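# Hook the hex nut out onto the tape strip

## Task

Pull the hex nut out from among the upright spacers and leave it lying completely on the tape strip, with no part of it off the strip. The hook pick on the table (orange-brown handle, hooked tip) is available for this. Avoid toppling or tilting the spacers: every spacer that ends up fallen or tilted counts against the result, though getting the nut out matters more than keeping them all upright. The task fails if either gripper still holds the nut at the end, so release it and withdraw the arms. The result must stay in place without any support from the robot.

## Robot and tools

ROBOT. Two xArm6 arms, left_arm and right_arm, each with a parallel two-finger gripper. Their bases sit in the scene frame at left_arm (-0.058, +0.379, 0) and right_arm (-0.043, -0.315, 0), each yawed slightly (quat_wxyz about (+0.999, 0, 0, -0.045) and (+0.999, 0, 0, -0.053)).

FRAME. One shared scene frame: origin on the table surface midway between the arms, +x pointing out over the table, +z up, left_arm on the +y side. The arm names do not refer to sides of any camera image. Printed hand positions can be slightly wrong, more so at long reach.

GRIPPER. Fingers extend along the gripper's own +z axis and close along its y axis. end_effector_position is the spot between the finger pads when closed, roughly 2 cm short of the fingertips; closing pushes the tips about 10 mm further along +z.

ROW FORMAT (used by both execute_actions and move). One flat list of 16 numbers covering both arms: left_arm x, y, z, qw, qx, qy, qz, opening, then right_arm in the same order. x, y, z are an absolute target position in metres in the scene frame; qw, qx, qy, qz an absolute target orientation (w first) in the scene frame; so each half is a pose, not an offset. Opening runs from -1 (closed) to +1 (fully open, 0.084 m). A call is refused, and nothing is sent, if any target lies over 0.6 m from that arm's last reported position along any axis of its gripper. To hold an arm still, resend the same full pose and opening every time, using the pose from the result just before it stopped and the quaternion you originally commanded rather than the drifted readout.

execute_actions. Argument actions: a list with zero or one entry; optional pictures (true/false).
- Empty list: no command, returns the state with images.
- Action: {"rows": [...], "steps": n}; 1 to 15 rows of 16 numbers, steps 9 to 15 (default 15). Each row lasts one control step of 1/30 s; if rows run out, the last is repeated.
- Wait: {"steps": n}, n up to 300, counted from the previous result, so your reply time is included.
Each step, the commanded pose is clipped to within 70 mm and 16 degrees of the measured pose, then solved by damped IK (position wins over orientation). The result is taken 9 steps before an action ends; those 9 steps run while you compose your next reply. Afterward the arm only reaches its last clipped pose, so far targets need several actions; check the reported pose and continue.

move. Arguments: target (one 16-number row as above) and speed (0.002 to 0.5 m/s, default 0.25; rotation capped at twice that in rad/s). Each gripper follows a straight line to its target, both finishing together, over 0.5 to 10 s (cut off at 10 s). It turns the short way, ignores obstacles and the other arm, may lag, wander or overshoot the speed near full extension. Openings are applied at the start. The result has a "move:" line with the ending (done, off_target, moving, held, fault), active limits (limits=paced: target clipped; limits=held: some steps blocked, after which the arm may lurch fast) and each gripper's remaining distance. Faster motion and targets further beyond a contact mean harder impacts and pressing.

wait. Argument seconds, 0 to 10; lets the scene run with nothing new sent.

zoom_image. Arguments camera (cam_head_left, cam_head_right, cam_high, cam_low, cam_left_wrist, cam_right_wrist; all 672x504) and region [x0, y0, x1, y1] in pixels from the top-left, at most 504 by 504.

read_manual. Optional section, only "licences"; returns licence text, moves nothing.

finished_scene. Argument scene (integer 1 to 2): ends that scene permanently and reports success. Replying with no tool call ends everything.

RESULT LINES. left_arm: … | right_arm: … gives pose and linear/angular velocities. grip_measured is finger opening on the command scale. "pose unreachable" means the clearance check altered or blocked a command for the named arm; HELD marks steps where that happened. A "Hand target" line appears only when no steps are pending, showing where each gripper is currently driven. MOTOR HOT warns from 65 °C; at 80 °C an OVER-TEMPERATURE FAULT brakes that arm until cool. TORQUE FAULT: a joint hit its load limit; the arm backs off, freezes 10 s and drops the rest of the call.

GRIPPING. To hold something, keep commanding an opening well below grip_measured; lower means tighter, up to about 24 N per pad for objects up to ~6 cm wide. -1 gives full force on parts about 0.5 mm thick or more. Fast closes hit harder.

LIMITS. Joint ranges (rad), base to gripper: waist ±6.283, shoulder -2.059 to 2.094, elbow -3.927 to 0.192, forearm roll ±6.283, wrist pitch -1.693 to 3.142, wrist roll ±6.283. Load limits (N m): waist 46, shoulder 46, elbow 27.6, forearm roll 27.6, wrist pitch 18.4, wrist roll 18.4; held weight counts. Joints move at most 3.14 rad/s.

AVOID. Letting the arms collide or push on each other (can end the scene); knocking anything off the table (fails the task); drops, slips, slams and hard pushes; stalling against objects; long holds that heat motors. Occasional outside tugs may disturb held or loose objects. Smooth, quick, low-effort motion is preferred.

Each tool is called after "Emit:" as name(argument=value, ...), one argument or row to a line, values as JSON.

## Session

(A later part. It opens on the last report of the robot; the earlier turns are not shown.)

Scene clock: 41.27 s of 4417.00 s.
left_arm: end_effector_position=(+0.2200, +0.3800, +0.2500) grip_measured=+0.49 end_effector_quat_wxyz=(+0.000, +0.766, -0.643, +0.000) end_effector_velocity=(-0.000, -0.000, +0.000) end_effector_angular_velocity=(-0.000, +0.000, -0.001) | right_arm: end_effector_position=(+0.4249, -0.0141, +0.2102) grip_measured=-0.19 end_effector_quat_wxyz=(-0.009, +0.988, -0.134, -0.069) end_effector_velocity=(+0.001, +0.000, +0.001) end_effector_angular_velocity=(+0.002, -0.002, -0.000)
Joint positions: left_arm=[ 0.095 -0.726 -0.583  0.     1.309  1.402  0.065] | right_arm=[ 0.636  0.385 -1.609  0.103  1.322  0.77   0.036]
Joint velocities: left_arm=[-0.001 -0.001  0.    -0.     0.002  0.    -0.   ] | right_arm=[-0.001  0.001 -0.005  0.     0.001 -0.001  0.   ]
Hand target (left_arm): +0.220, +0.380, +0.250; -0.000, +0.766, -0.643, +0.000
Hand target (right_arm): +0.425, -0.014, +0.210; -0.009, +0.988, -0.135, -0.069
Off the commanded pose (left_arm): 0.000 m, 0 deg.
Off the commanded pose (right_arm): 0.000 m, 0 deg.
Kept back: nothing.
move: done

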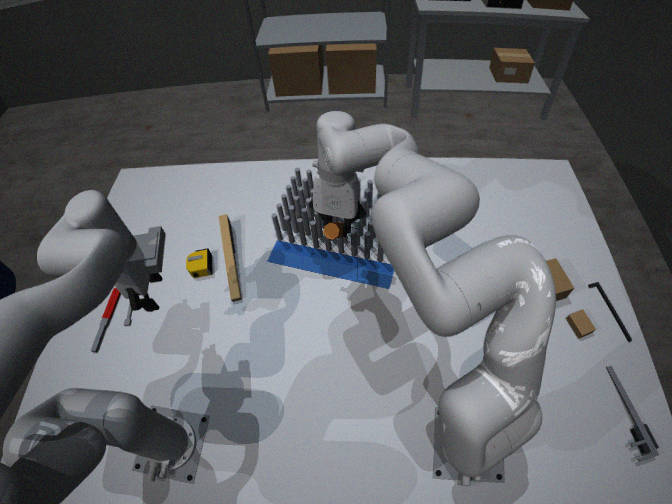

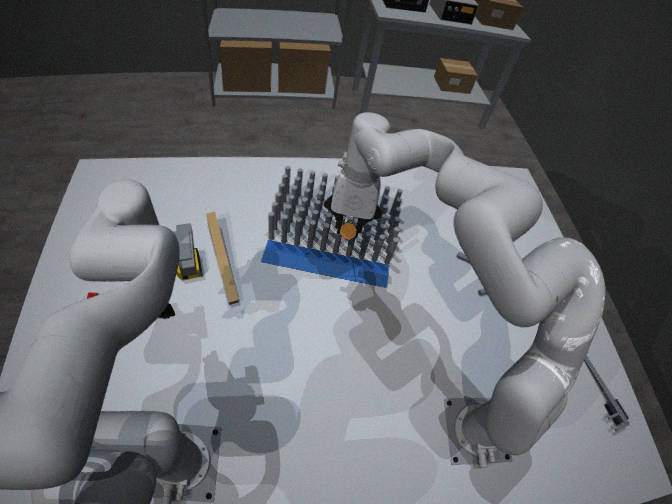

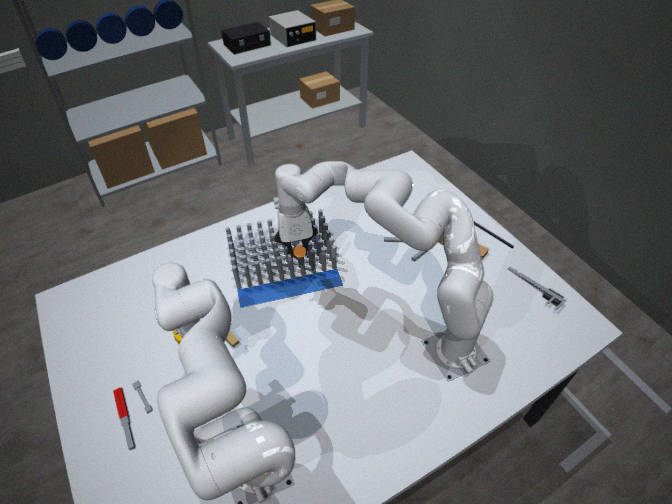

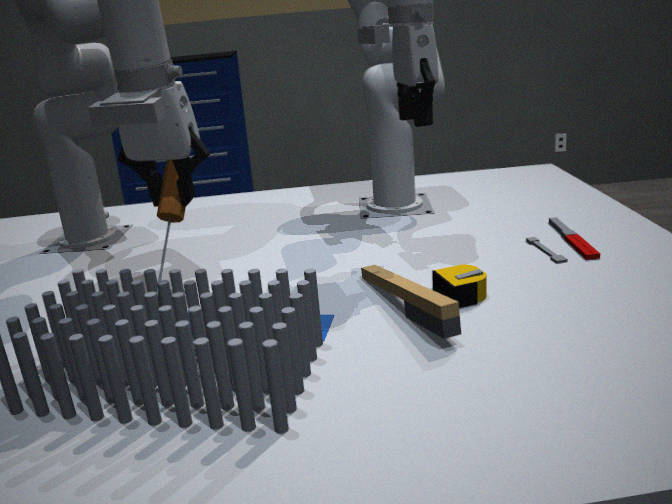

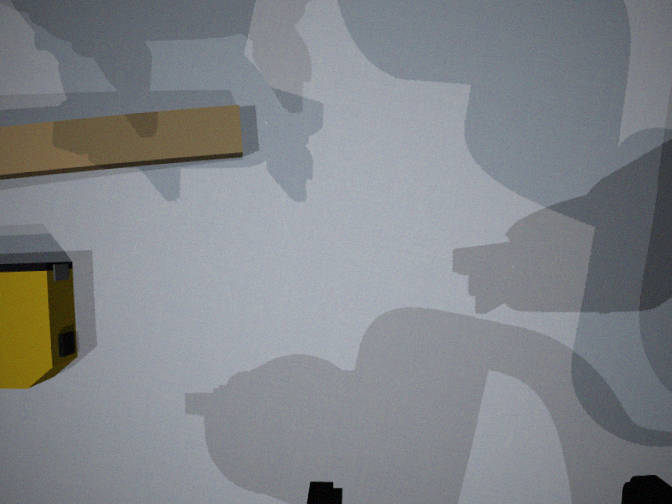

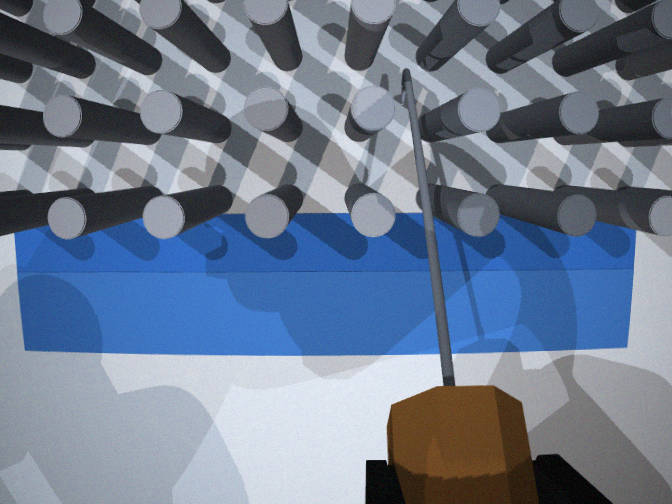

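Emit:
move(
  target=[0.22,0.38,0.25,0,0.766,-0.643,0,0.5, 0.478,-0.029,0.21,-0.0094,0.9885,-0.1346,-0.0692,-0.55],
  speed=0.06,
)

Emit:
zoom_image(
  camera="cam_right_wrist",
  region=[300, 0, 500, 150],
)

Scene clock: 42.97 s of 4417.00 s.
left_arm: end_effector_position=(+0.2200, +0.3800, +0.2500) grip_measured=+0.49 end_effector_quat_wxyz=(-0.000, +0.766, -0.643, +0.000) end_effector_velocity=(-0.001, +0.000, -0.000) end_effector_angular_velocity=(-0.000, +0.002, +0.000) | right_arm: end_effector_position=(+0.4779, -0.0287, +0.2101) grip_measured=-0.19 end_effector_quat_wxyz=(-0.009, +0.988, -0.134, -0.069) end_effector_velocity=(+0.001, +0.003, +0.003) end_effector_angular_velocity=(+0.003, -0.005, +0.005)
Joint positions: left_arm=[ 0.095 -0.726 -0.583  0.     1.309  1.402  0.065] | right_arm=[ 0.571  0.548 -1.853  0.095  1.41   0.716  0.036]
Joint velocities: left_arm=[ 0.    -0.     0.    -0.     0.002  0.     0.   ] | right_arm=[ 0.003  0.001 -0.011  0.     0.003 -0.002 -0.   ]
Hand target (left_arm): +0.220, +0.380, +0.250; -0.000, +0.766, -0.643, -0.000
Hand target (right_arm): +0.478, -0.029, +0.210; -0.009, +0.988, -0.135, -0.069
Off the commanded pose (left_arm): 0.000 m, 0 deg.
Off the commanded pose (right_arm): 0.000 m, 0 deg.
Kept back: nothing.
move: done

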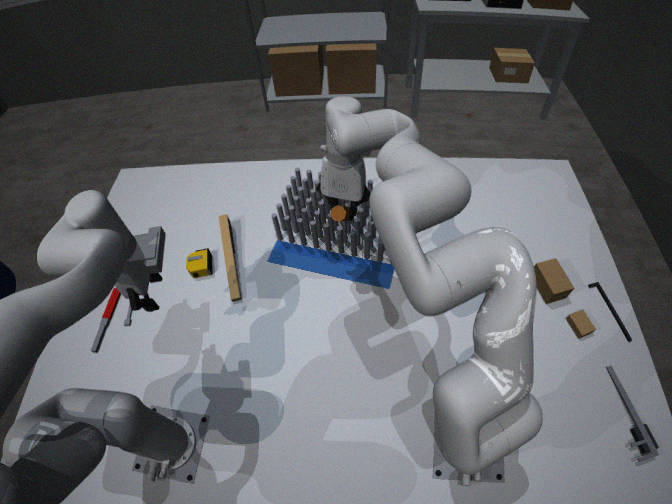

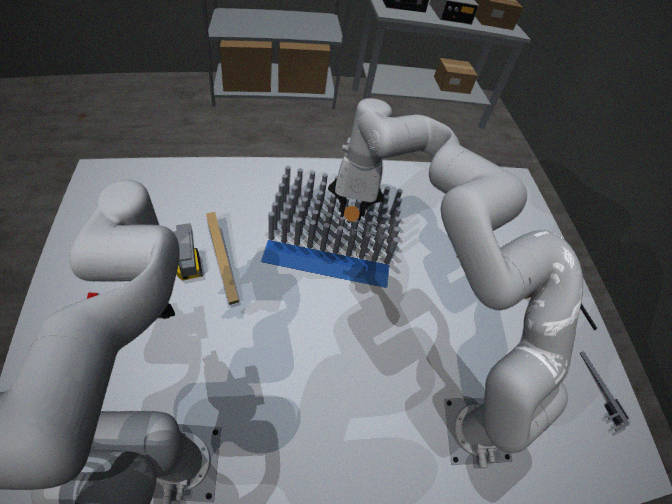

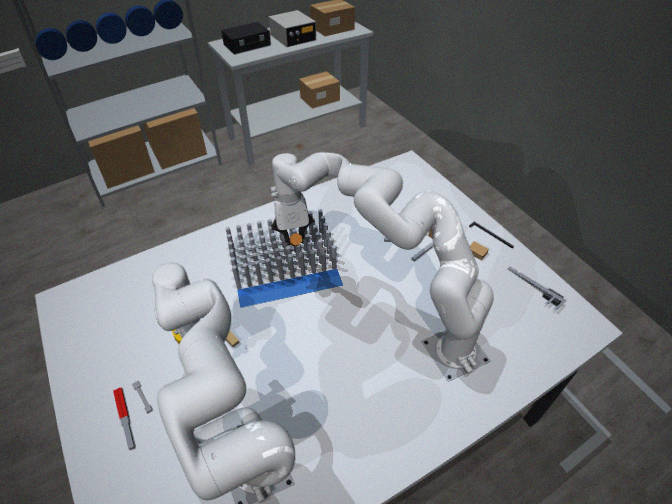

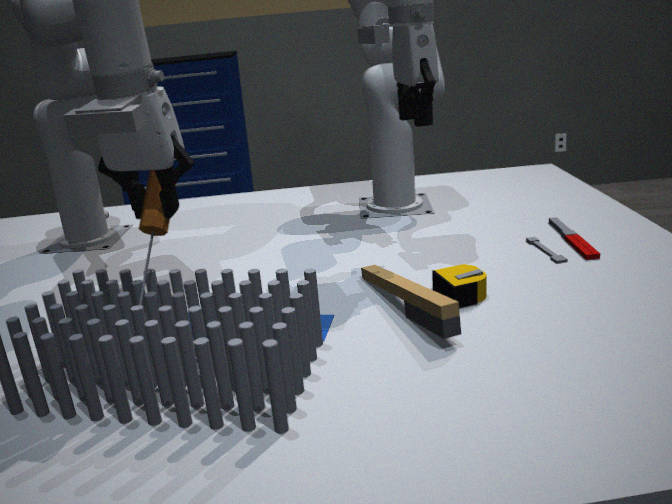

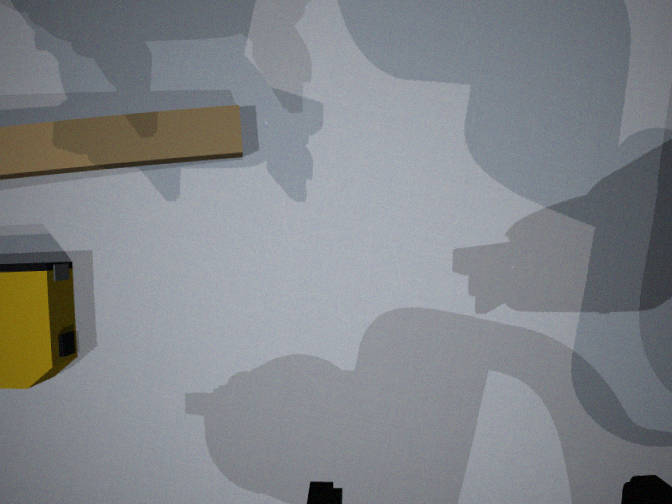

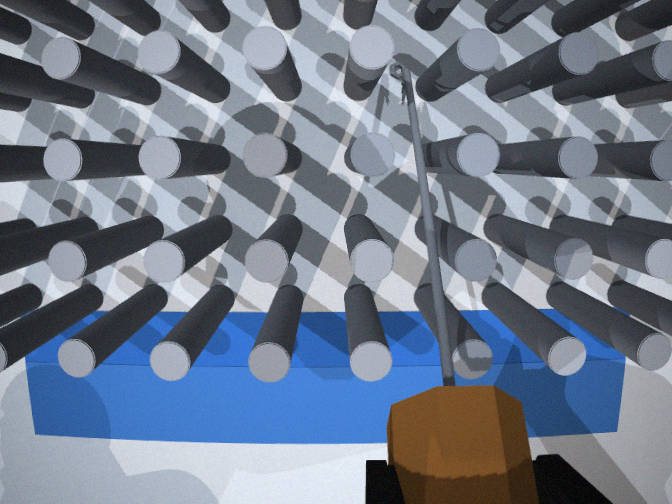

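Region (300, 0, 500, 150) of cam_right_wrist's 672x504 image, scaled by 2.520, with more detail than that image has; it fills the top 378 rows of this view, and the rest is white.

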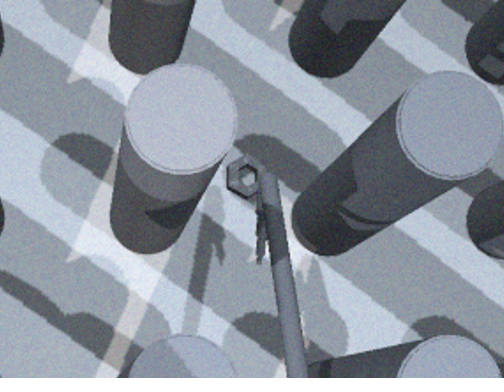

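Emit:
move(
  target=[0.22,0.38,0.25,0,0.766,-0.643,0,0.5, 0.4873,-0.0325,0.183,-0.0047,0.9903,-0.1348,-0.0346,-0.55],
  speed=0.04,
)

Emit:
zoom_image(
  camera="cam_right_wrist",
  region=[340, 40, 473, 140],
)

Scene clock: 46.07 s of 4417.00 s.
left_arm: end_effector_position=(+0.2200, +0.3800, +0.2500) grip_measured=+0.49 end_effector_quat_wxyz=(+0.000, +0.766, -0.643, +0.000) end_effector_velocity=(+0.000, +0.000, +0.000) end_effector_angular_velocity=(+0.001, -0.002, -0.001) | right_arm: end_effector_position=(+0.4874, -0.0324, +0.1832) grip_measured=-0.19 end_effector_quat_wxyz=(-0.005, +0.990, -0.135, -0.034) end_effector_velocity=(+0.002, -0.000, +0.004) end_effector_angular_velocity=(+0.004, -0.010, -0.002)
Joint positions: left_arm=[ 0.095 -0.726 -0.583  0.     1.309  1.402  0.065] | right_arm=[ 0.577  0.531 -1.745  0.05   1.265  0.726  0.036]
Joint velocities: left_arm=[-0.     0.     0.     0.001 -0.002  0.    -0.   ] | right_arm=[-0.002 -0.005 -0.003 -0.001 -0.003  0.    -0.   ]
Hand target (left_arm): +0.220, +0.380, +0.250; +0.000, +0.766, -0.643, +0.000
Hand target (right_arm): +0.487, -0.032, +0.183; -0.005, +0.990, -0.135, -0.035
Off the commanded pose (left_arm): 0.000 m, 0 deg.
Off the commanded pose (right_arm): 0.000 m, 0 deg.
Kept back: nothing.
move: done

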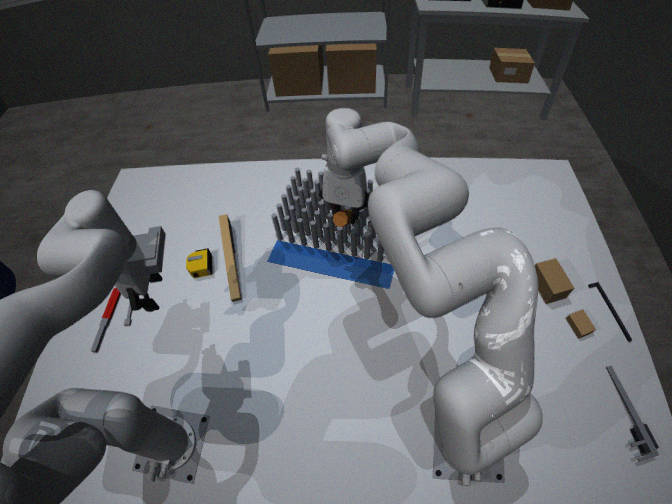

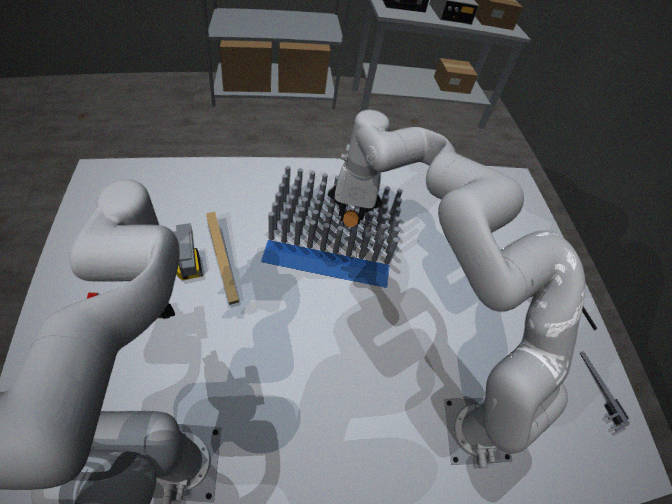

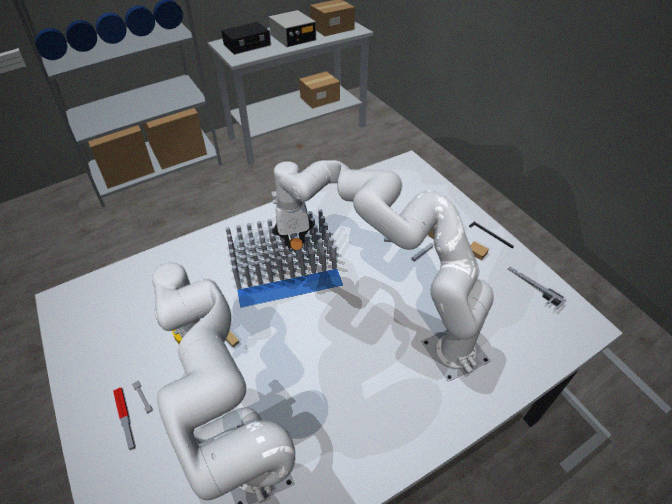

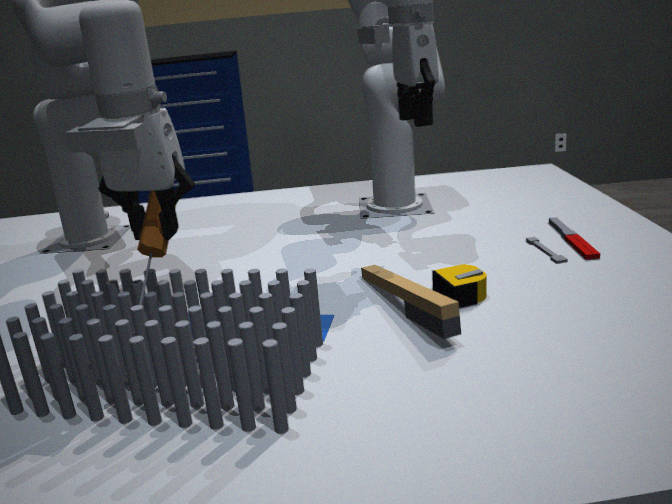

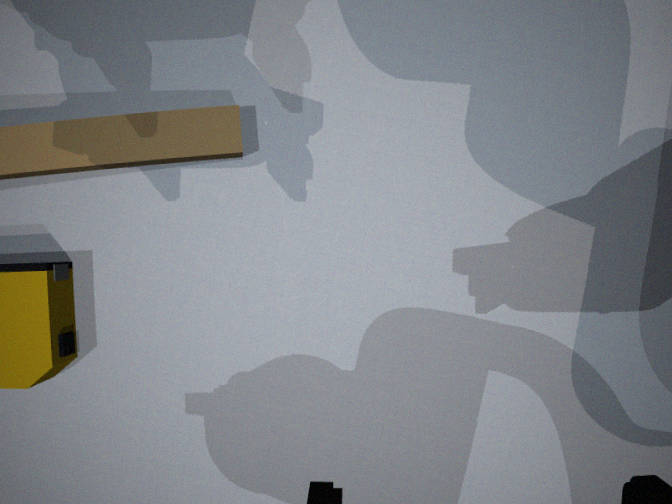

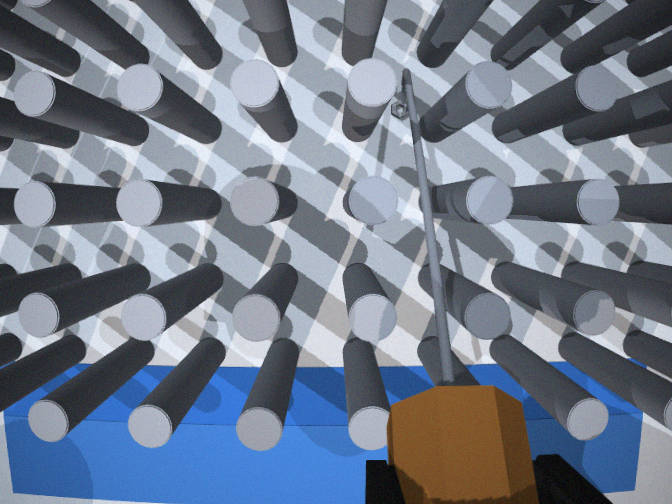

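Region (340, 40, 473, 140) of cam_right_wrist's 672x504 image, scaled by 3.789, with more detail than that image has; it fills the top 379 rows of this view, and the rest is white.

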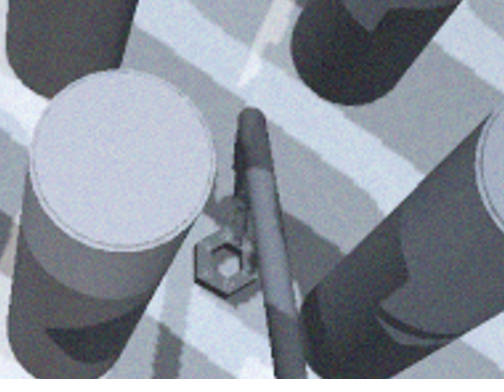

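Emit:
move(
  target=[0.22,0.38,0.25,0,0.766,-0.643,0,0.5, 0.4890,-0.0329,0.173,-0.0047,0.9903,-0.1348,-0.0346,-0.55],
  speed=0.02,
)

Emit:
zoom_image(
  camera="cam_right_wrist",
  region=[360, 55, 440, 135],
)

Scene clock: 47.33 s of 4417.00 s.
left_arm: end_effector_position=(+0.2200, +0.3800, +0.2500) grip_measured=+0.49 end_effector_quat_wxyz=(-0.000, +0.766, -0.643, -0.000) end_effector_velocity=(-0.000, -0.000, -0.000) end_effector_angular_velocity=(-0.000, +0.001, +0.000) | right_arm: end_effector_position=(+0.4892, -0.0328, +0.1735) grip_measured=-0.19 end_effector_quat_wxyz=(-0.005, +0.990, -0.135, -0.034) end_effector_velocity=(-0.000, -0.000, -0.002) end_effector_angular_velocity=(-0.001, +0.002, -0.000)
Joint positions: left_arm=[ 0.095 -0.726 -0.583  0.     1.309  1.402  0.065] | right_arm=[ 0.576  0.542 -1.733  0.05   1.242  0.724  0.036]
Joint velocities: left_arm=[-0.    -0.     0.    -0.     0.001 -0.     0.   ] | right_arm=[-0.     0.001  0.003  0.001 -0.002 -0.001 -0.   ]
Hand target (left_arm): +0.220, +0.380, +0.250; +0.000, +0.766, -0.643, +0.000
Hand target (right_arm): +0.489, -0.033, +0.173; -0.005, +0.990, -0.135, -0.035
Off the commanded pose (left_arm): 0.000 m, 0 deg.
Off the commanded pose (right_arm): 0.001 m, 0 deg.
Kept back: nothing.
move: done

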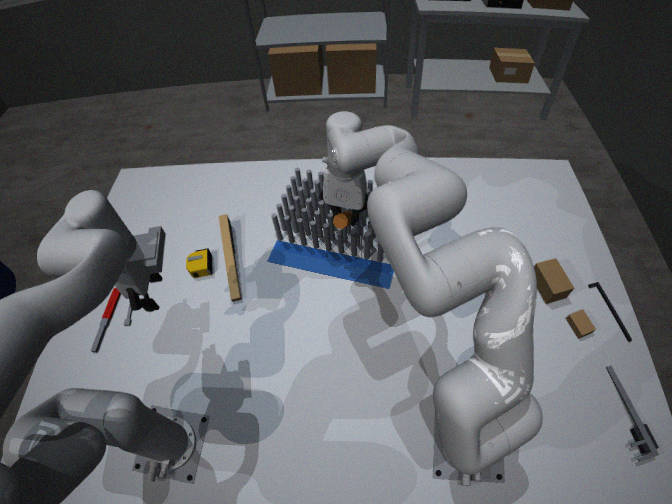

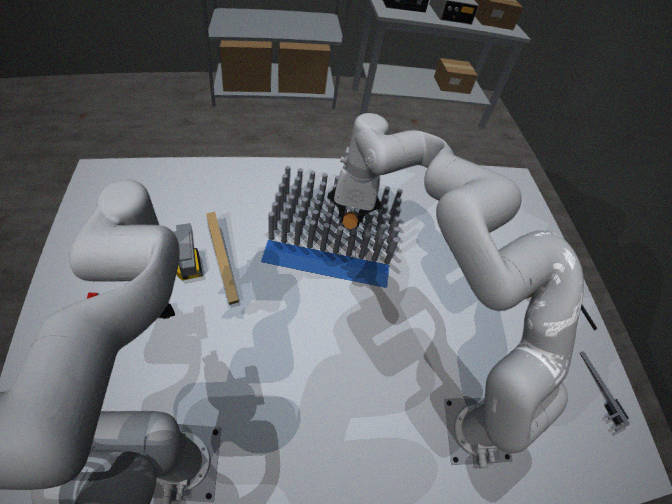

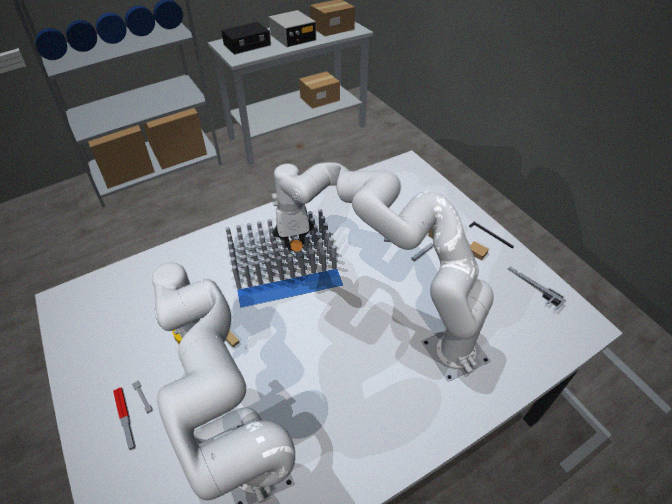

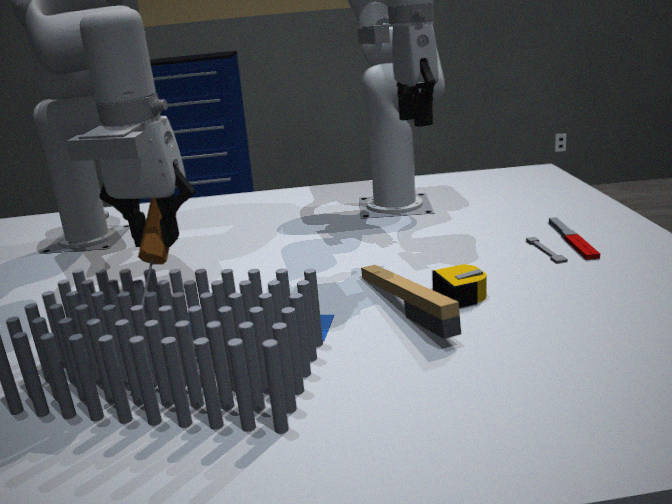

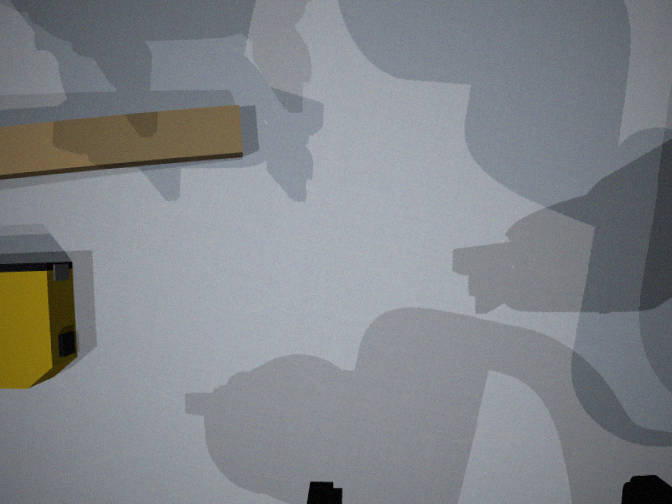

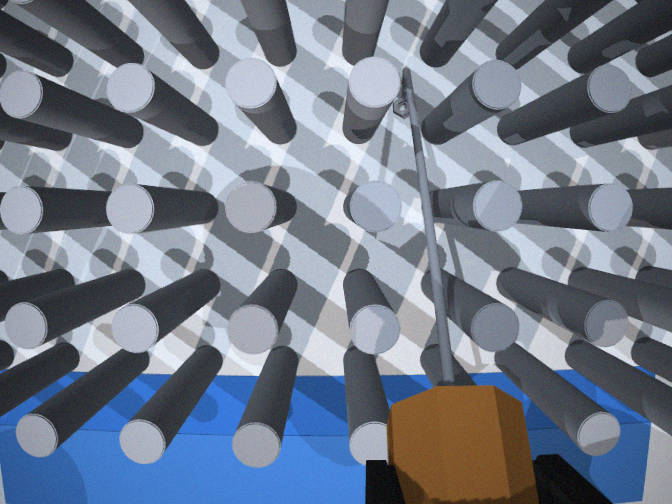

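Region (360, 55, 440, 135) of cam_right_wrist's 672x504 image, scaled by 6.300, with more detail than that image has.

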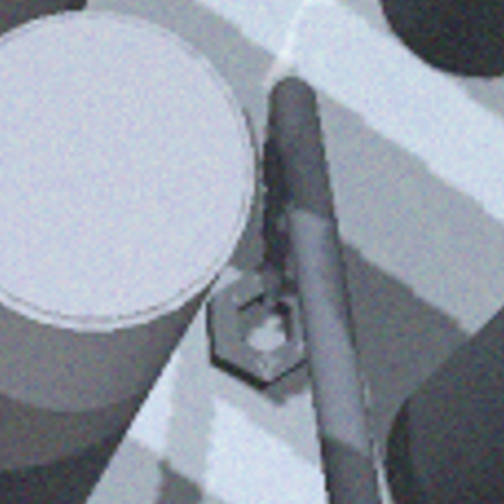

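Emit:
move(
  target=[0.22,0.38,0.25,0,0.766,-0.643,0,0.5, 0.4890,-0.0329,0.1665,-0.0047,0.9903,-0.1348,-0.0346,-0.55],
  speed=0.01,
)

Emit:
zoom_image(
  camera="cam_right_wrist",
  region=[360, 55, 440, 135],
)

Scene clock: 51.83 s of 4417.00 s.
left_arm: end_effector_position=(+0.2200, +0.3800, +0.2500) grip_measured=+0.49 end_effector_quat_wxyz=(-0.000, +0.766, -0.643, -0.000) end_effector_velocity=(-0.000, +0.000, -0.000) end_effector_angular_velocity=(+0.000, +0.001, +0.000) | right_arm: end_effector_position=(+0.4890, -0.0329, +0.1664) grip_measured=-0.19 end_effector_quat_wxyz=(-0.005, +0.990, -0.135, -0.035) end_effector_velocity=(+0.000, -0.000, -0.001) end_effector_angular_velocity=(-0.001, -0.001, -0.000)
Joint positions: left_arm=[ 0.095 -0.726 -0.583  0.     1.309  1.402  0.065] | right_arm=[ 0.576  0.547 -1.721  0.05   1.226  0.723  0.036]
Joint velocities: left_arm=[ 0.     0.001 -0.     0.     0.     0.     0.   ] | right_arm=[-0.     0.001  0.    -0.001 -0.002  0.    -0.   ]
Hand target (left_arm): +0.220, +0.380, +0.250; +0.000, +0.766, -0.643, +0.000
Hand target (right_arm): +0.489, -0.033, +0.166; -0.005, +0.990, -0.135, -0.035
Off the commanded pose (left_arm): 0.000 m, 0 deg.
Off the commanded pose (right_arm): 0.000 m, 0 deg.
Kept back: nothing.
After step 90, 0.63 s passed at rest.
move: done

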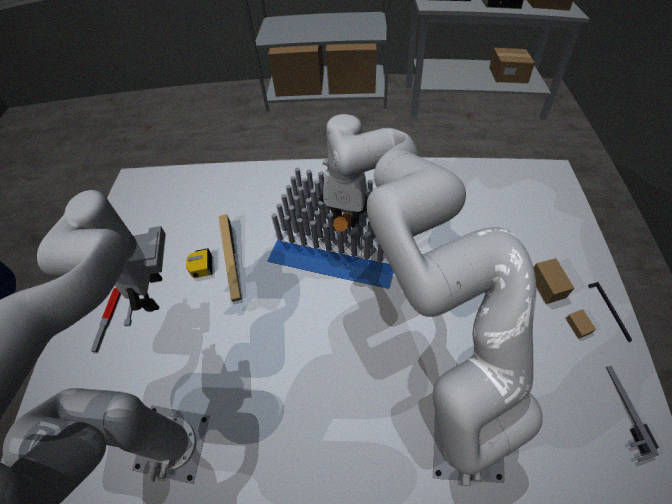

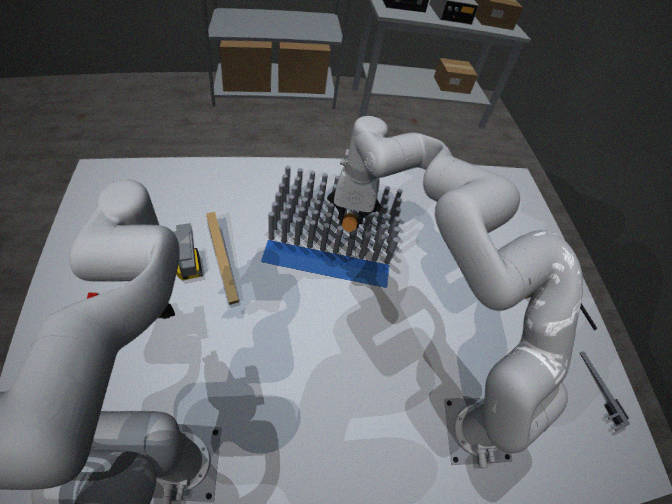

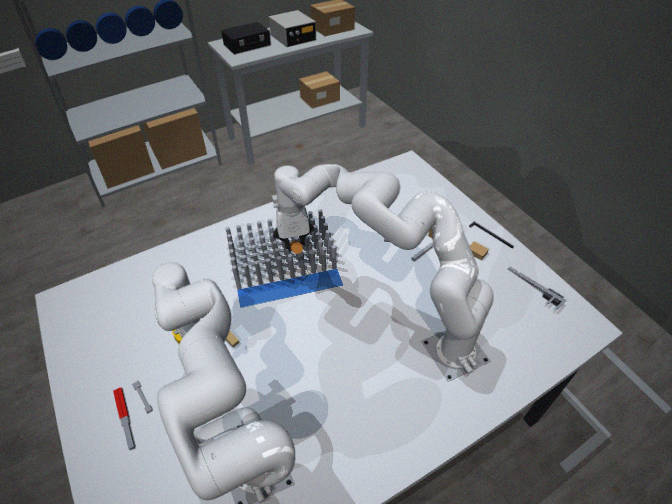

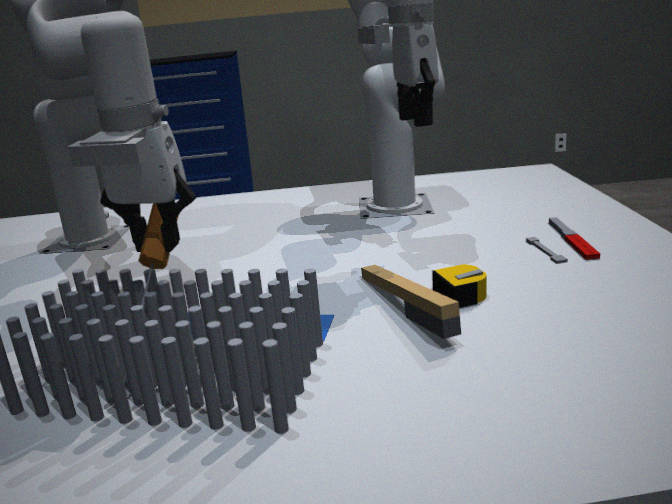

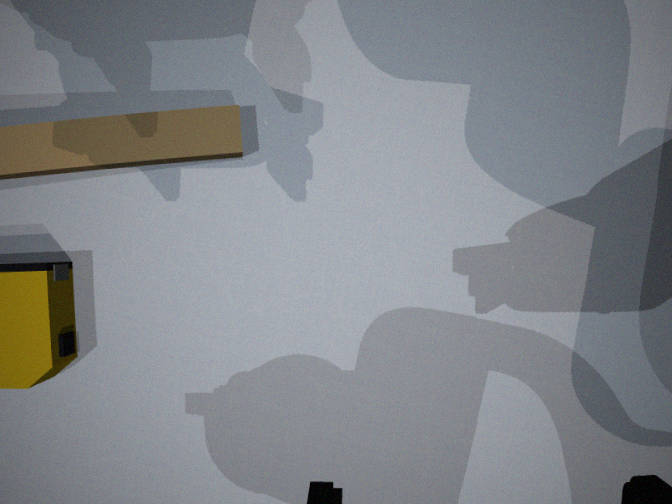

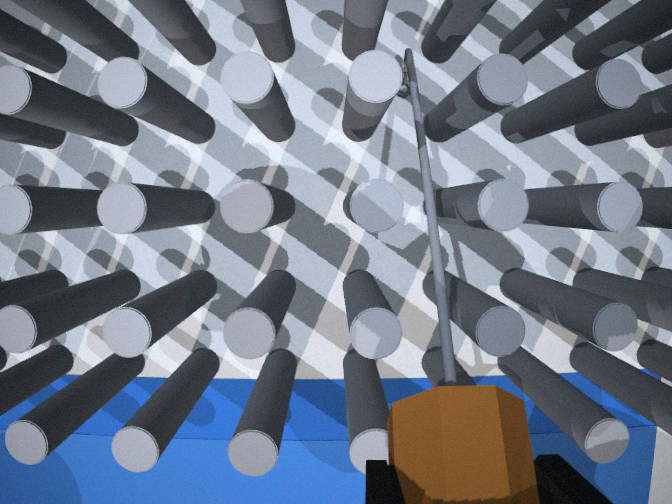

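Region (360, 55, 440, 135) of cam_right_wrist's 672x504 image, scaled by 6.300, with more detail than that image has.

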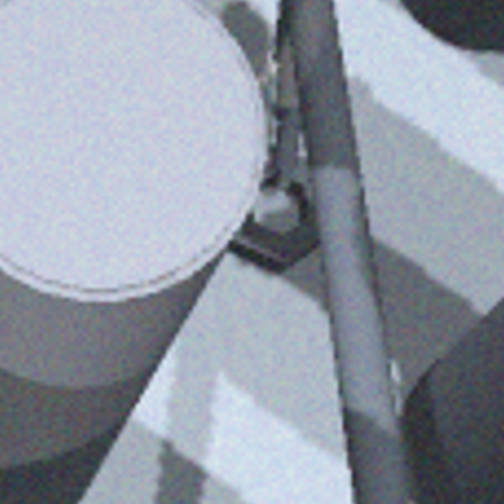

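Emit:
move(
  target=[0.22,0.38,0.25,0,0.766,-0.643,0,0.5, 0.4774,-0.0297,0.1665,-0.0047,0.9903,-0.1348,-0.0346,-0.55],
  speed=0.015,
)

Emit:
zoom_image(
  camera="cam_right_wrist",
  region=[350, 30, 450, 130],
)

Scene clock: 54.67 s of 4417.00 s.
left_arm: end_effector_position=(+0.2200, +0.3800, +0.2500) grip_measured=+0.49 end_effector_quat_wxyz=(+0.000, +0.766, -0.643, -0.000) end_effector_velocity=(+0.000, +0.000, +0.000) end_effector_angular_velocity=(-0.000, -0.003, +0.000) | right_arm: end_effector_position=(+0.4774, -0.0297, +0.1665) grip_measured=-0.19 end_effector_quat_wxyz=(-0.005, +0.990, -0.135, -0.035) end_effector_velocity=(+0.000, +0.000, +0.000) end_effector_angular_velocity=(+0.001, -0.002, +0.001)
Joint positions: left_arm=[ 0.095 -0.726 -0.583  0.     1.309  1.402  0.065] | right_arm=[ 0.589  0.512 -1.667  0.051  1.206  0.735  0.036]
Joint velocities: left_arm=[ 0.    -0.001 -0.    -0.    -0.001  0.    -0.   ] | right_arm=[ 0.001 -0.001  0.001 -0.001 -0.002  0.     0.   ]
Hand target (left_arm): +0.220, +0.380, +0.250; -0.000, +0.766, -0.643, +0.000
Hand target (right_arm): +0.477, -0.030, +0.166; -0.005, +0.990, -0.135, -0.035
Off the commanded pose (left_arm): 0.000 m, 0 deg.
Off the commanded pose (right_arm): 0.000 m, 0 deg.
Kept back: nothing.
move: done

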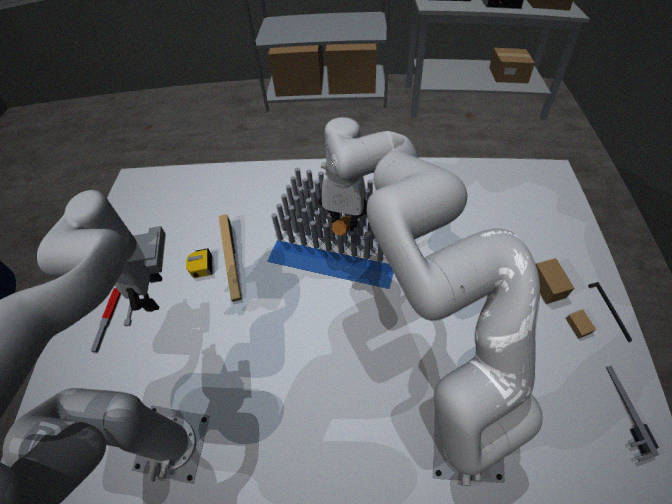

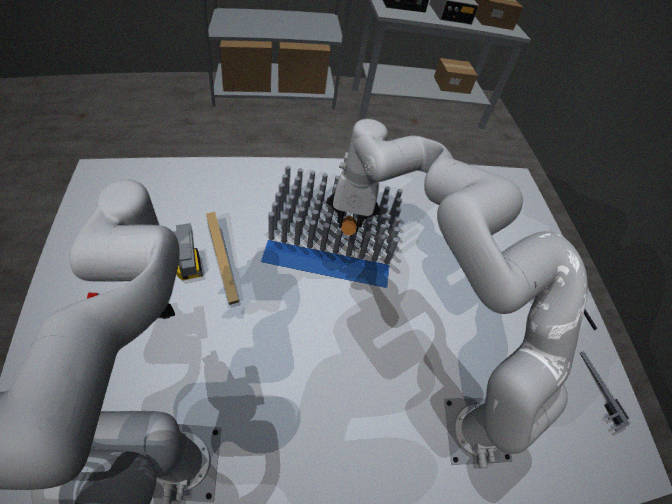

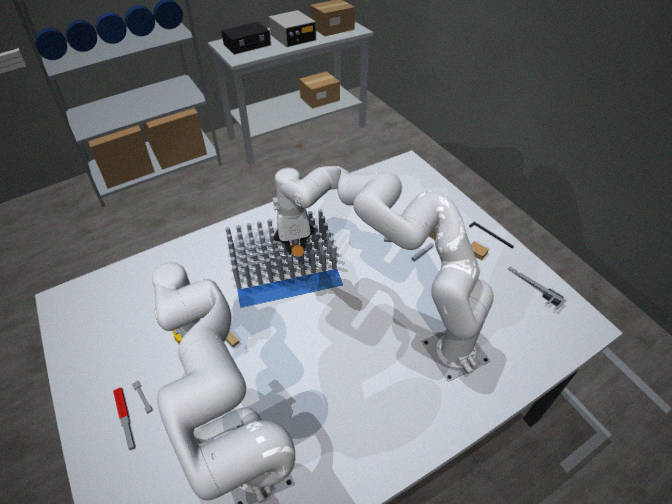

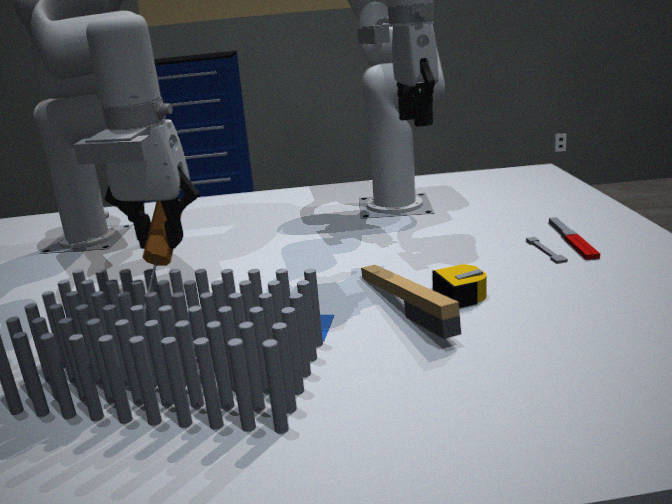

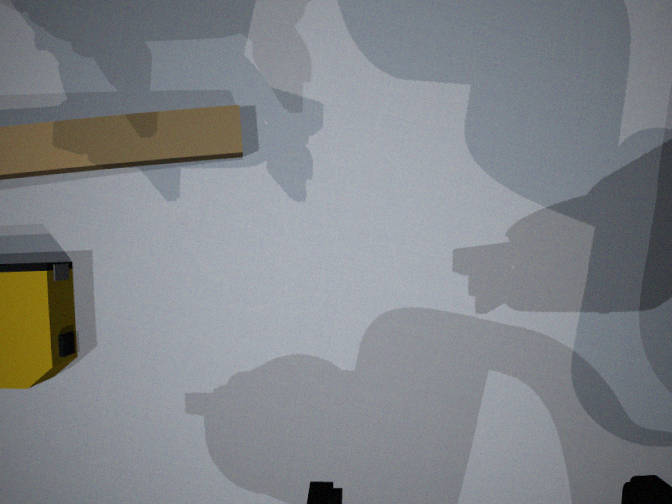

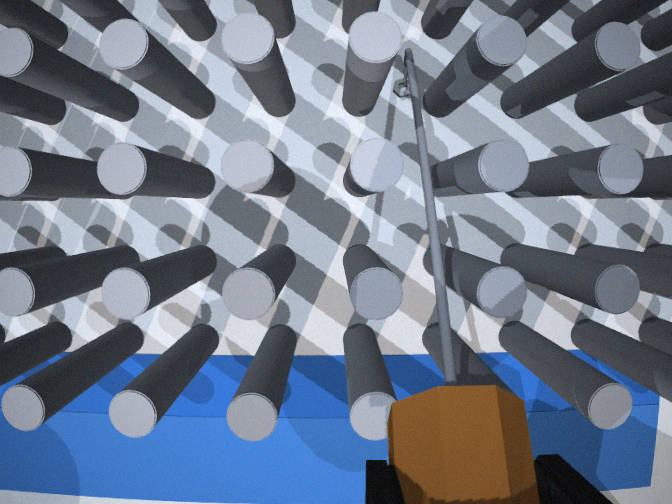

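Region (350, 30, 450, 130) of cam_right_wrist's 672x504 image, scaled by 5.040, with more detail than that image has.

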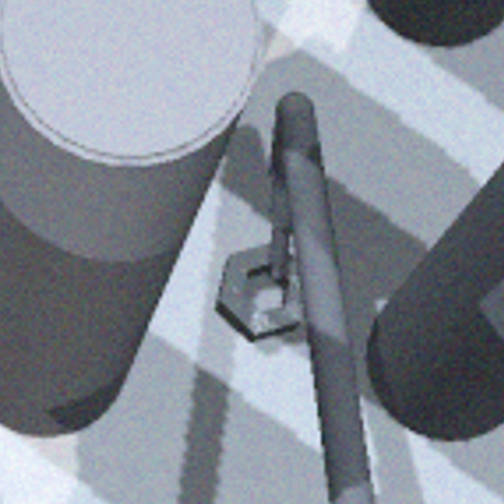

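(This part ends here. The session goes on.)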